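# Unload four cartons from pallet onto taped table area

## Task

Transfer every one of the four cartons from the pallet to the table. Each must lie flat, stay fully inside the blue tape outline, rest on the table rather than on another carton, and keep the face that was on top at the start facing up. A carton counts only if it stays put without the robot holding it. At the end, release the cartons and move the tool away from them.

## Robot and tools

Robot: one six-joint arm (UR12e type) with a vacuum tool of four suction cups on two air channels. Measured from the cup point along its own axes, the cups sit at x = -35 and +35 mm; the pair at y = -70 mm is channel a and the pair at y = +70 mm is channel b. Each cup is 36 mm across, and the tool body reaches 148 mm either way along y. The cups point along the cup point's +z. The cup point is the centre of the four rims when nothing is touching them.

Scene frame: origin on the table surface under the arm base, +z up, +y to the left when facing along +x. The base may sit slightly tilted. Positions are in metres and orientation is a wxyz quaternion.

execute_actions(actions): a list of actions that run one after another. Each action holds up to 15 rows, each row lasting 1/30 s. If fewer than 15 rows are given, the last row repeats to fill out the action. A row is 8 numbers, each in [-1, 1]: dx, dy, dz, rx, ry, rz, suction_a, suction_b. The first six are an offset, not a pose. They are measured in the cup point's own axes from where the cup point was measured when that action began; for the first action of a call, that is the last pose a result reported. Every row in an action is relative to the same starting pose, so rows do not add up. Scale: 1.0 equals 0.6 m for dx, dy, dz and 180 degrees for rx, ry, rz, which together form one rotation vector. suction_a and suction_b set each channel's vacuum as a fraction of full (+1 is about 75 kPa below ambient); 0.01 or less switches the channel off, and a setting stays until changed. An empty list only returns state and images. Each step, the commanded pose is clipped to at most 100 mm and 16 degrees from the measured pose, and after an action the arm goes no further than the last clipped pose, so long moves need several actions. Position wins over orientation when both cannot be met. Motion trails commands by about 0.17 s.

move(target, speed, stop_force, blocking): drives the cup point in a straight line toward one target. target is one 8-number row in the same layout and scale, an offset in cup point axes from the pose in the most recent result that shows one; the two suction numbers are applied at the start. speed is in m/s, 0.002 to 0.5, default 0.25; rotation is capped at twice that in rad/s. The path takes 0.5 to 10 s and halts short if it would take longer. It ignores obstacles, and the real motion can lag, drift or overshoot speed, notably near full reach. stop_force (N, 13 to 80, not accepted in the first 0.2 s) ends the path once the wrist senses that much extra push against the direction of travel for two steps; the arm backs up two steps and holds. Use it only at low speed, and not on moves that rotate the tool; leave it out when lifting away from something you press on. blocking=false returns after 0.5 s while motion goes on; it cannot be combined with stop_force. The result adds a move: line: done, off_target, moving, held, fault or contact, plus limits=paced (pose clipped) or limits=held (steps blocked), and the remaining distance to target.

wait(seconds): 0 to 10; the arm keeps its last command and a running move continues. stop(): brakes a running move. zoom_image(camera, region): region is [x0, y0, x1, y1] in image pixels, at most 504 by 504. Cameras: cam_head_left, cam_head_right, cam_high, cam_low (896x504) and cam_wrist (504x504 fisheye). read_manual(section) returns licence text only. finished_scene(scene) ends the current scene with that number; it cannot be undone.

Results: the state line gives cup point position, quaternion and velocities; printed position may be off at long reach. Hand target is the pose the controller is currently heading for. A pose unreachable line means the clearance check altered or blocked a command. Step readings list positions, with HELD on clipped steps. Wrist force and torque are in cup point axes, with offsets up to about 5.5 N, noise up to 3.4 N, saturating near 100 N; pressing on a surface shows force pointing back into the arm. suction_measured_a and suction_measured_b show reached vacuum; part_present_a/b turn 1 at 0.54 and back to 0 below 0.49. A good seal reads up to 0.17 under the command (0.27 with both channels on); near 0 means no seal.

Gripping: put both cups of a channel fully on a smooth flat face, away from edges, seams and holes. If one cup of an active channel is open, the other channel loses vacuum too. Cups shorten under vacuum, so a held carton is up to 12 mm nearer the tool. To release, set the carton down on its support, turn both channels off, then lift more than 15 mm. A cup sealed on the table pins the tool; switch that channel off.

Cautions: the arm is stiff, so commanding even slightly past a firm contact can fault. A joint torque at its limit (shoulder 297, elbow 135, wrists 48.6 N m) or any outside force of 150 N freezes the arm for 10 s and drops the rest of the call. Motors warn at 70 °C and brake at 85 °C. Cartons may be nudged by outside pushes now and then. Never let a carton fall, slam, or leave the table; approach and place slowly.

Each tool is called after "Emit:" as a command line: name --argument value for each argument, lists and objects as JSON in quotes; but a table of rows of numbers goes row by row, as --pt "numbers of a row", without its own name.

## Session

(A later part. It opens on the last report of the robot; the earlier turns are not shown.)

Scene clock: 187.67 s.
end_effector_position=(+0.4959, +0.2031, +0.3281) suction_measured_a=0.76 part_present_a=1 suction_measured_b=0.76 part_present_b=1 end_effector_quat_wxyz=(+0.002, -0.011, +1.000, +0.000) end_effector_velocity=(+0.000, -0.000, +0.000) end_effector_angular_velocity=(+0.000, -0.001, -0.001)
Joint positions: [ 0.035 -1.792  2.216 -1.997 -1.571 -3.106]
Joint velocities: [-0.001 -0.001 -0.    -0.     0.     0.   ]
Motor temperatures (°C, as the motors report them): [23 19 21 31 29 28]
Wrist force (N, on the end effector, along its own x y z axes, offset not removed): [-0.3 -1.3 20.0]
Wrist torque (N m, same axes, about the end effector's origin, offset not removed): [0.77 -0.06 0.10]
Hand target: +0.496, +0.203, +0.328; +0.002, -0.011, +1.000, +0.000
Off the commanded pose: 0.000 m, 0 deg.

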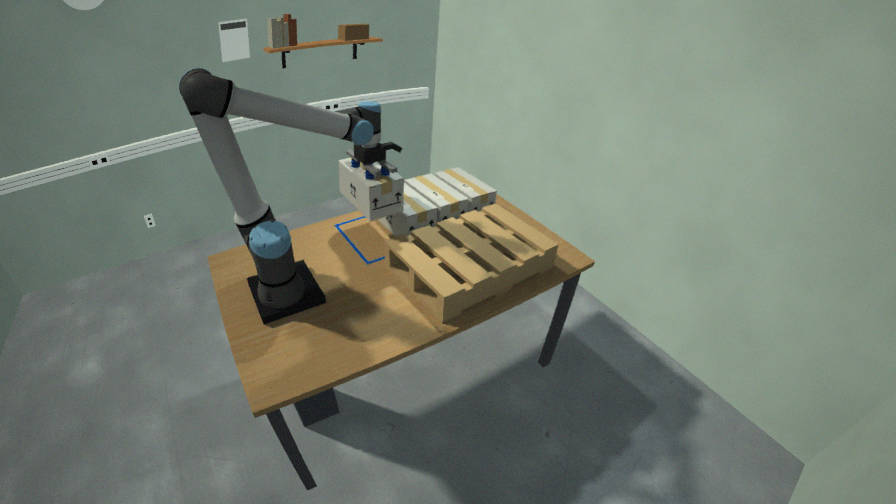

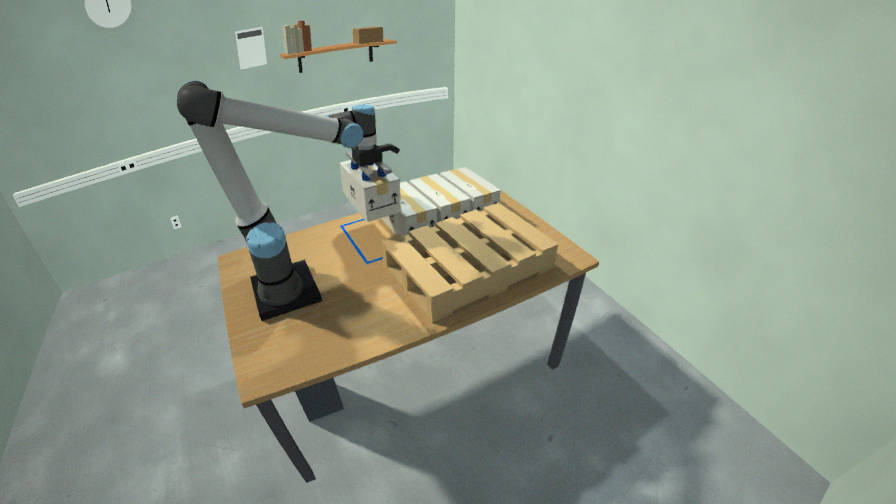

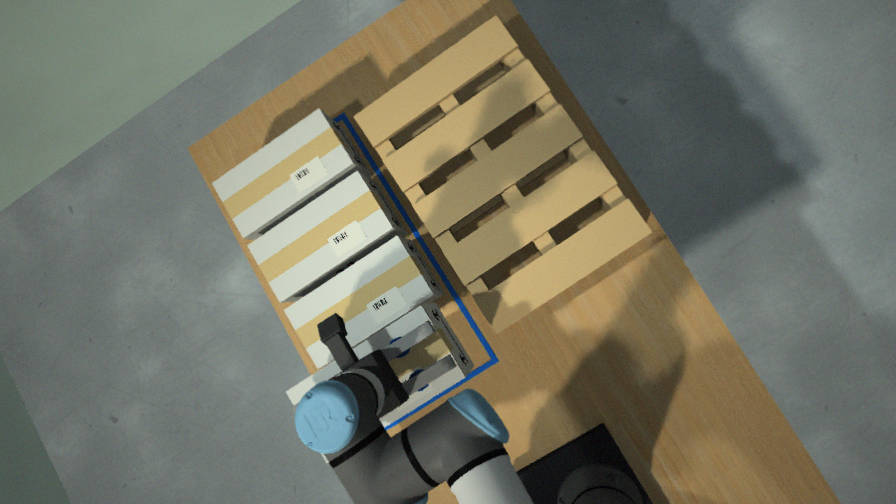

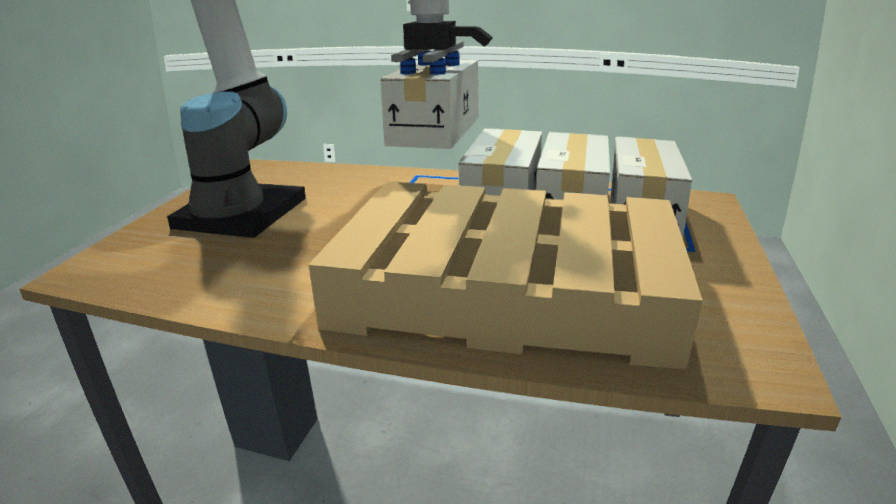

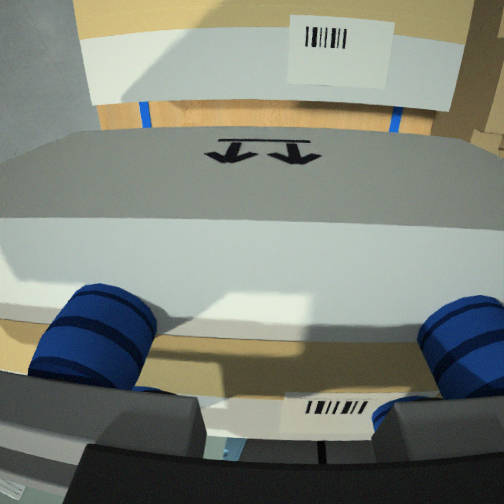

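Emit:
move --target '[0.002,0,0.297,0,0,0,1,1]' --speed 0.25

Emit:
move --target '[0,0,0.025,0,0,0,1,1]' --speed 0.003 --stop_force 13

Scene clock: 193.03 s.
end_effector_position=(+0.4950, +0.2032, +0.1504) suction_measured_a=0.76 part_present_a=1 suction_measured_b=0.76 part_present_b=1 end_effector_quat_wxyz=(+0.001, -0.011, +1.000, +0.000) end_effector_velocity=(+0.001, +0.000, -0.002) end_effector_angular_velocity=(-0.000, -0.003, -0.000)
Joint positions: [ 0.035 -1.561  2.406 -2.419 -1.571 -3.106]
Joint velocities: [ 0.     0.005  0.001 -0.008 -0.     0.   ]
Motor temperatures (°C, as the motors report them): [23 19 21 31 29 28]
Wrist force (N, on the end effector, along its own x y z axes, offset not removed): [-0.4 -0.4 22.5]
Wrist torque (N m, same axes, about the end effector's origin, offset not removed): [0.91 -0.10 0.11]
Hand target: +0.495, +0.203, +0.150; +0.002, -0.011, +1.000, +0.000
Off the commanded pose: 0.001 m, 0 deg.
move: done

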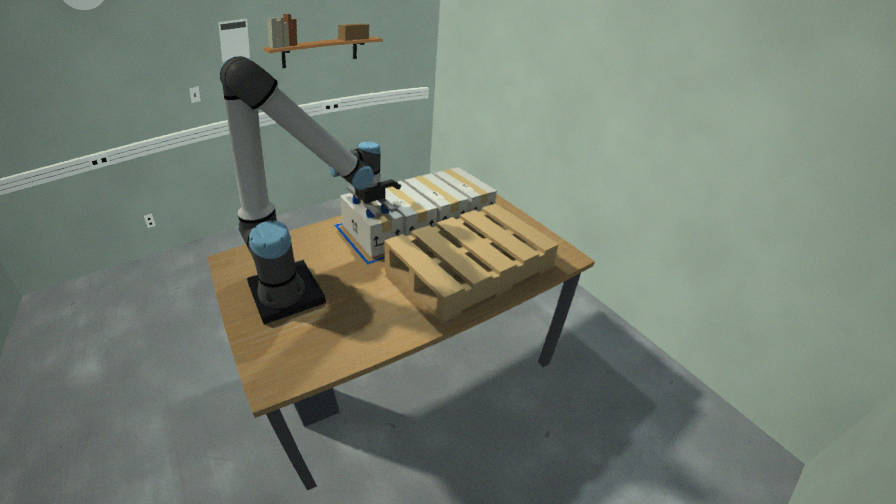

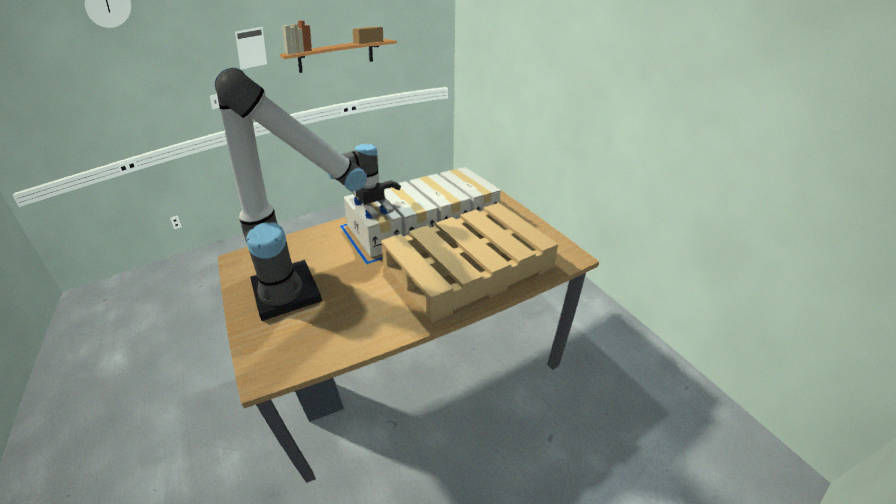

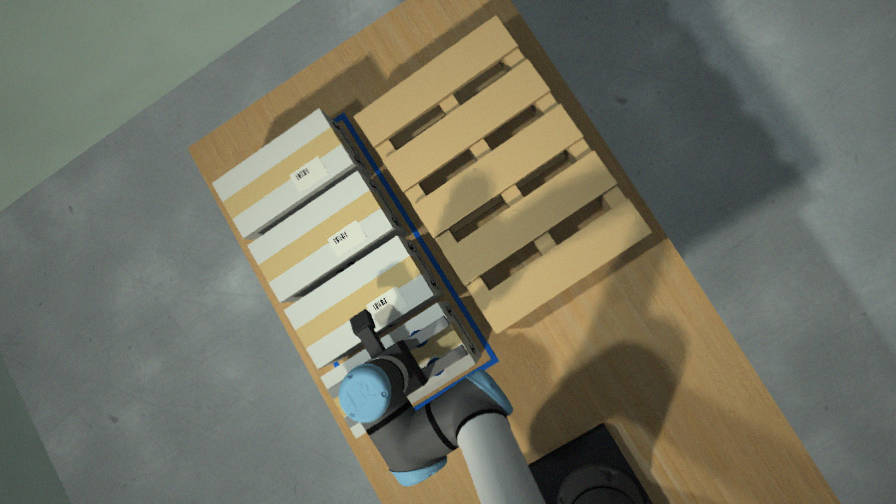

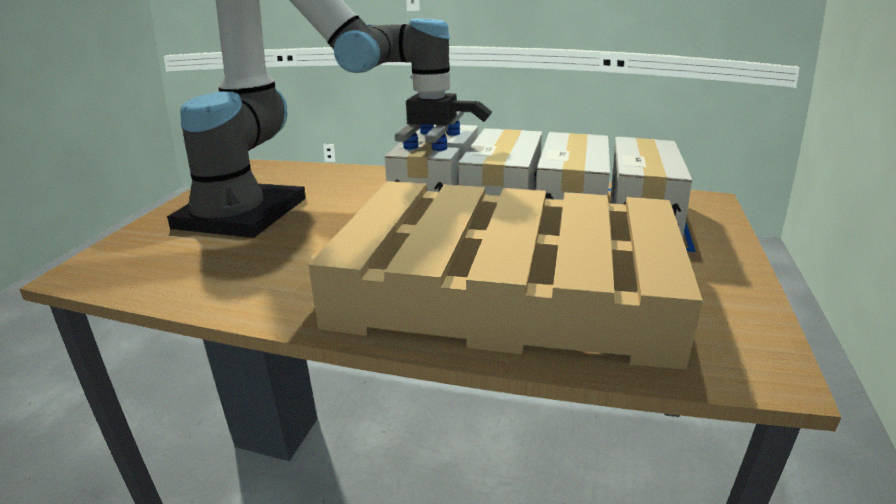

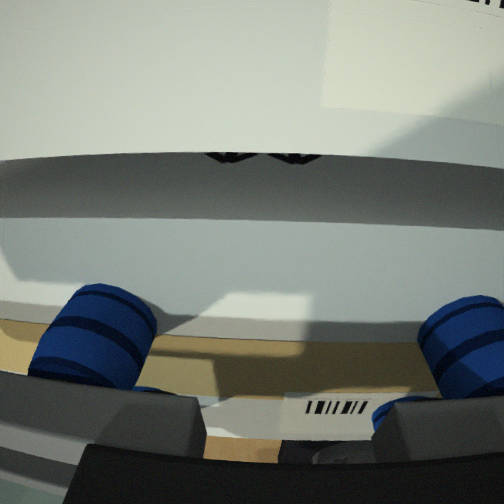

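Scene clock: 195.67 s.
end_effector_position=(+0.4950, +0.2032, +0.1436) suction_measured_a=0.76 part_present_a=1 suction_measured_b=0.76 part_present_b=1 end_effector_quat_wxyz=(+0.002, -0.011, +1.000, +0.000) end_effector_velocity=(-0.001, +0.001, +0.001) end_effector_angular_velocity=(+0.001, +0.000, +0.001)
Joint positions: [ 0.035 -1.548  2.411 -2.436 -1.571 -3.106]
Joint velocities: [ 0.001 -0.003  0.     0.003  0.001  0.   ]
Motor temperatures (°C, as the motors report them): [23 19 21 31 29 28]
Wrist force (N, on the end effector, along its own x y z axes, offset not removed): [-0.4 0.9 -12.6]
Wrist torque (N m, same axes, about the end effector's origin, offset not removed): [1.63 1.02 -0.18]
Hand target: +0.495, +0.203, +0.144; +0.002, -0.011, +1.000, +0.000
Off the commanded pose: 0.008 m, 0 deg.
move: contact

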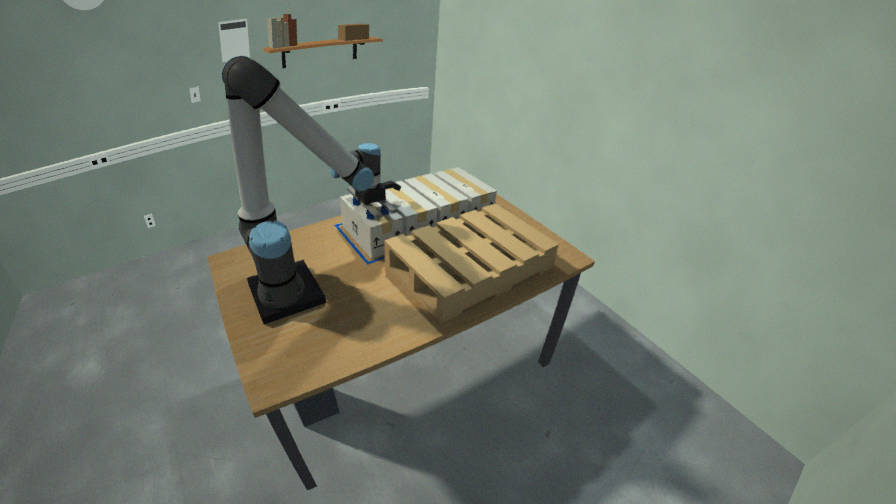

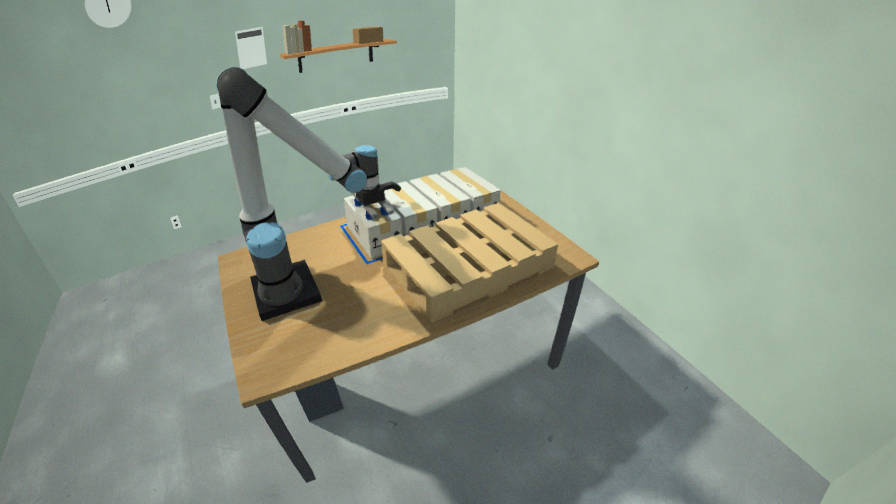

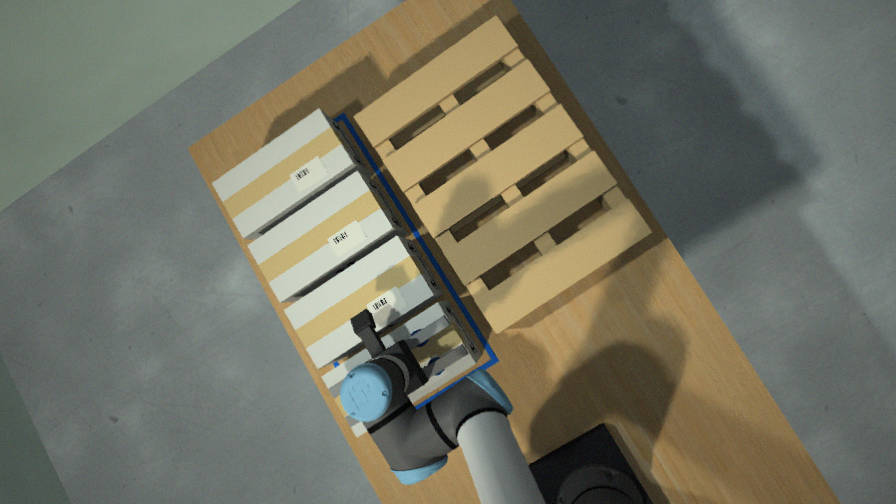

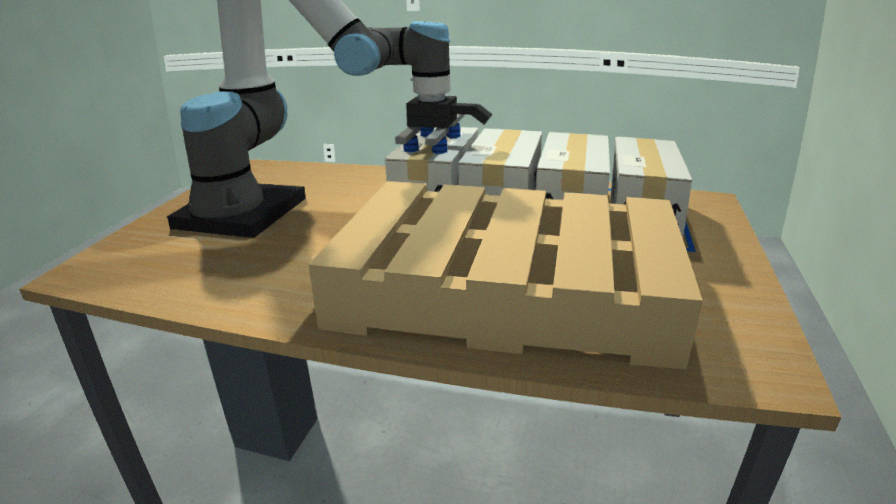

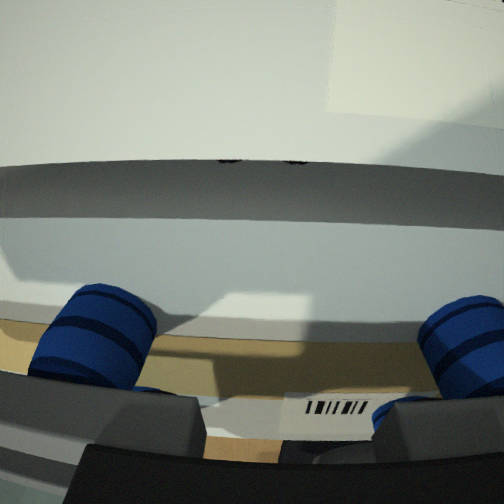

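Emit:
execute_actions --actions '[[[0,0,-0.001,0,0,0,0,0]]]'

Emit:
move --target '[0,0,-0.35,0,0,0,0,0]' --speed 0.45

Scene clock: 199.63 s.
end_effector_position=(+0.4951, +0.2032, +0.1443) suction_measured_a=0.01 part_present_a=0 suction_measured_b=0.01 part_present_b=0 end_effector_quat_wxyz=(+0.002, -0.011, +1.000, +0.000) end_effector_velocity=(-0.001, +0.000, -0.001) end_effector_angular_velocity=(-0.000, +0.002, +0.000)
Joint positions: [ 0.035 -1.549  2.41  -2.435 -1.571 -3.106]
Joint velocities: [ 0.001  0.     0.001  0.    -0.     0.   ]
Motor temperatures (°C, as the motors report them): [23 19 21 31 29 28]
Wrist force (N, on the end effector, along its own x y z axes, offset not removed): [2.3 -4.3 -53.4]
Wrist torque (N m, same axes, about the end effector's origin, offset not removed): [-0.45 0.06 0.18]
Hand target: +0.495, +0.203, +0.144; +0.002, -0.011, +1.000, +0.000
Off the commanded pose: 0.000 m, 0 deg.
Step readings (end_effector_position):
0: (+0.4950, +0.2032, +0.1438)
1: (+0.4950, +0.2032, +0.1438)
2: (+0.4950, +0.2032, +0.1439)
4: (+0.4954, +0.2032, +0.1443)
8: (+0.4953, +0.2032, +0.1444)
15: end_effector_position above

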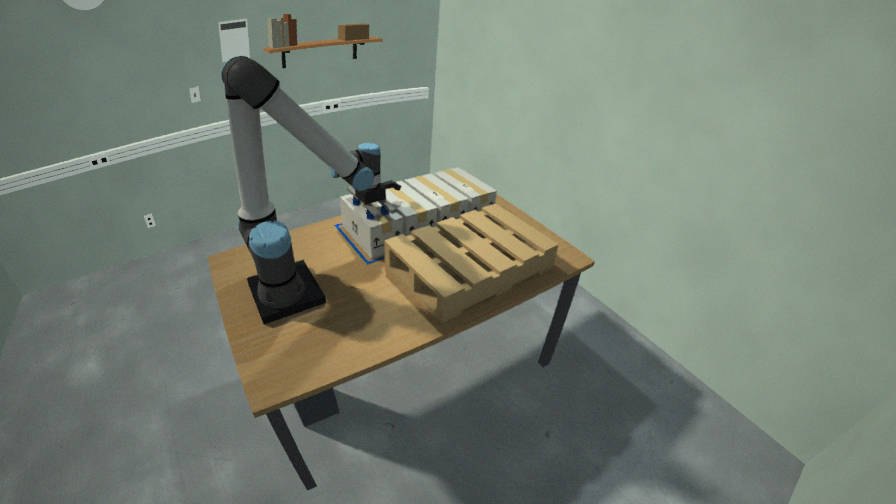

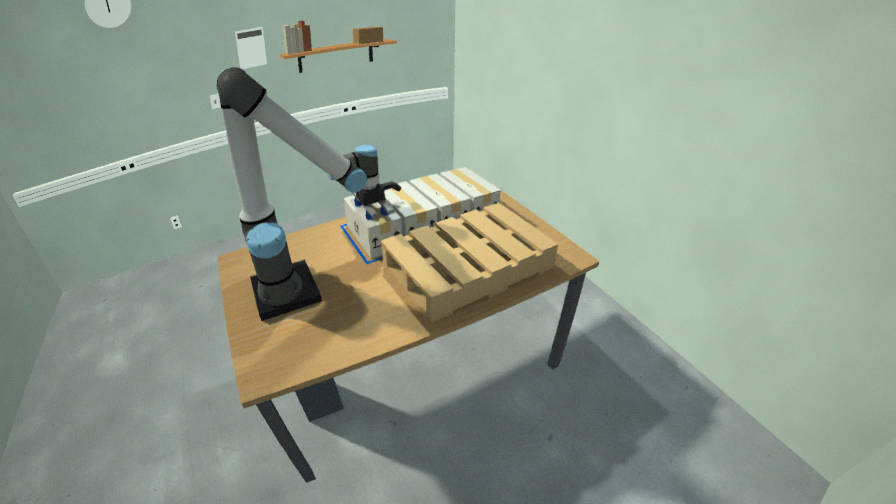

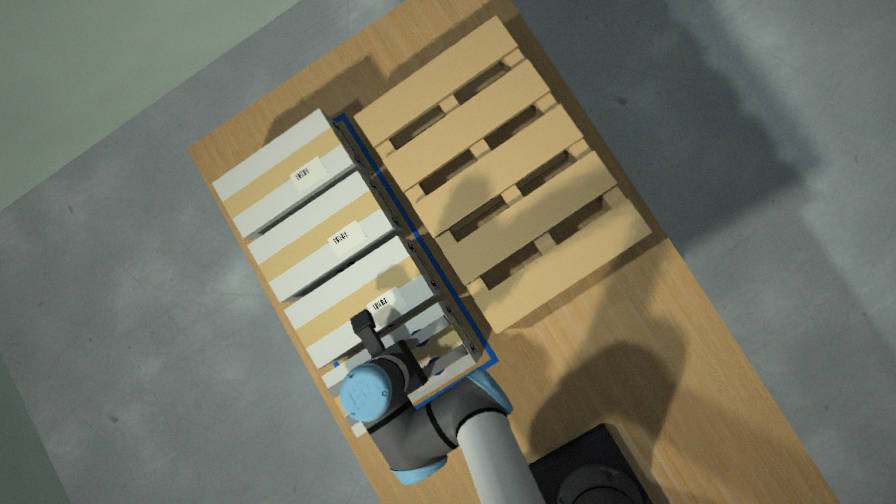

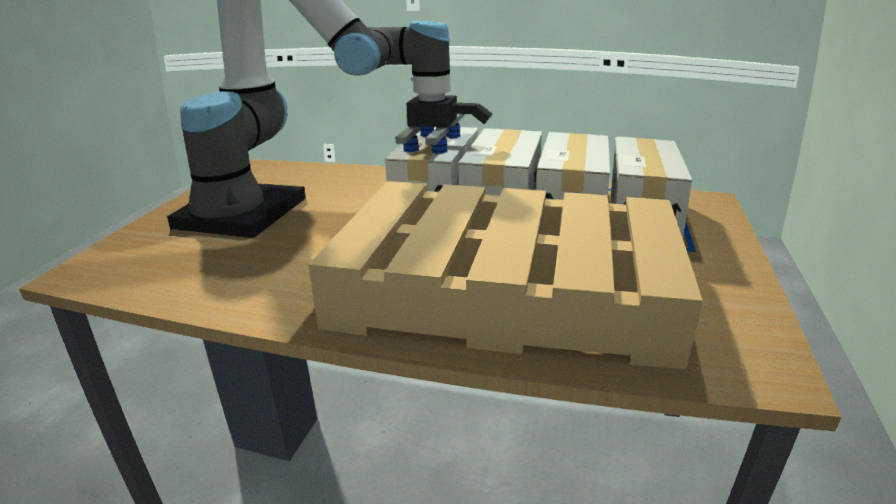

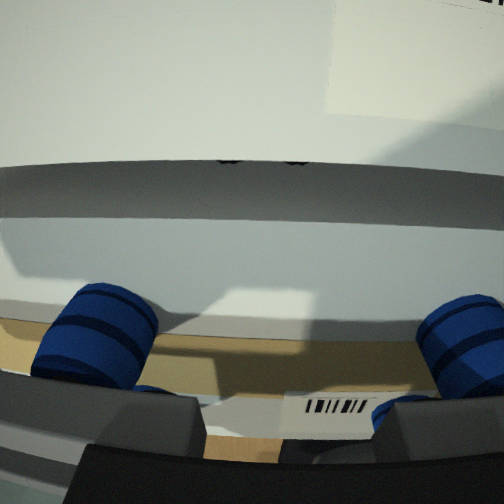

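Scene clock: 200.93 s.
end_effector_position=(+0.4947, +0.2031, +0.3538) suction_measured_a=0.01 part_present_a=0 suction_measured_b=0.01 part_present_b=0 end_effector_quat_wxyz=(+0.002, -0.011, +1.000, +0.000) end_effector_velocity=(+0.000, -0.001, +0.002) end_effector_angular_velocity=(-0.001, +0.003, -0.002)
Joint positions: [ 0.035 -1.815  2.184 -1.943 -1.571 -3.106]
Joint velocities: [-0.002 -0.001 -0.004  0.007 -0.001 -0.   ]
Motor temperatures (°C, as the motors report them): [23 19 21 31 29 28]
Wrist force (N, on the end effector, along its own x y z axes, offset not removed): [-1.1 1.5 -0.4]
Wrist torque (N m, same axes, about the end effector's origin, offset not removed): [0.11 0.01 0.06]
Hand target: +0.495, +0.203, +0.354; +0.002, -0.011, +1.000, +0.000
Off the commanded pose: 0.001 m, 0 deg.
move: done

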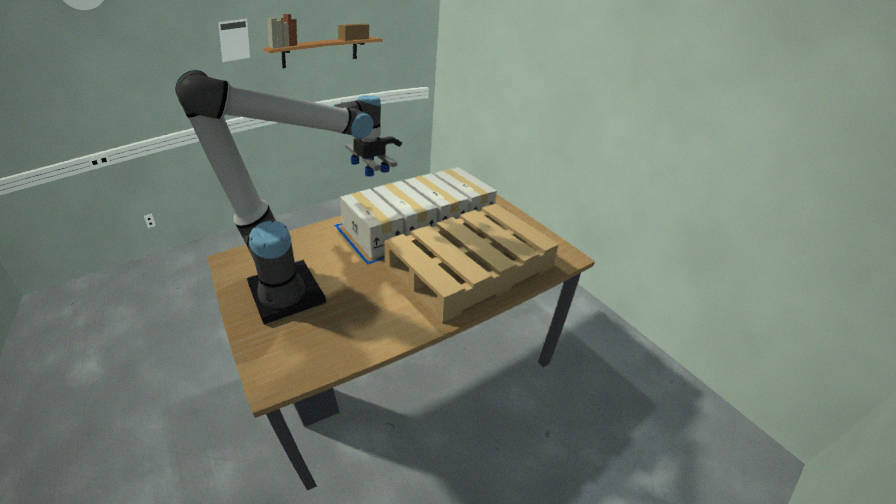

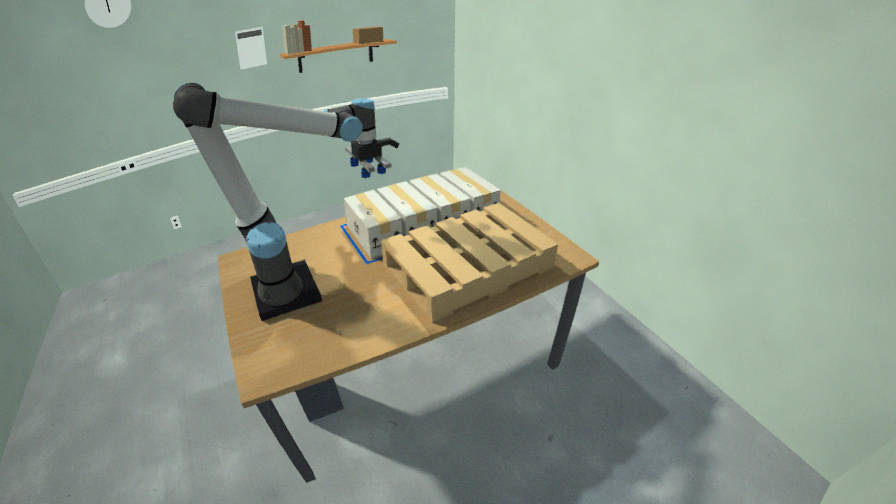

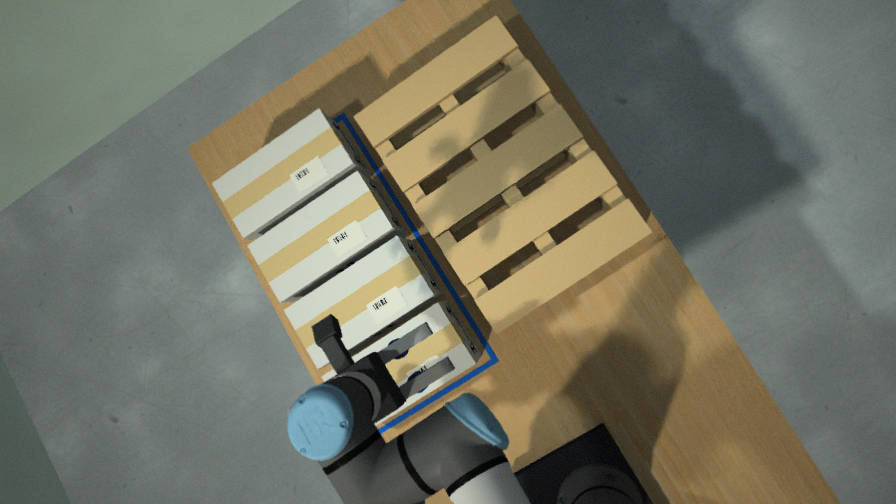

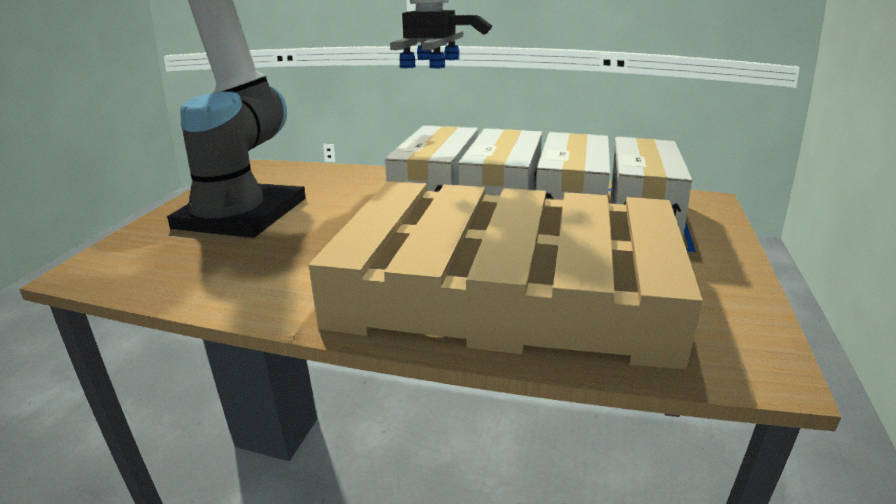

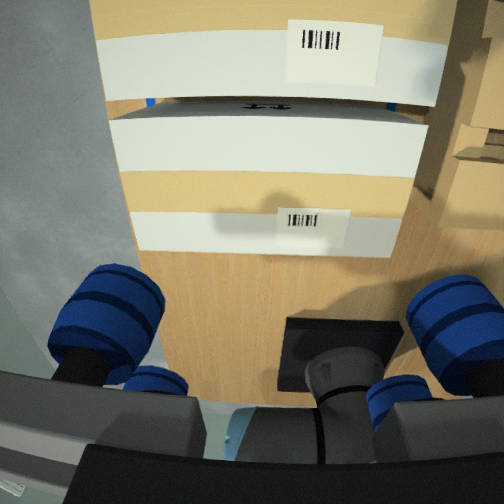

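Emit:
finished_scene --scene 2

The scene is finished: the task was done.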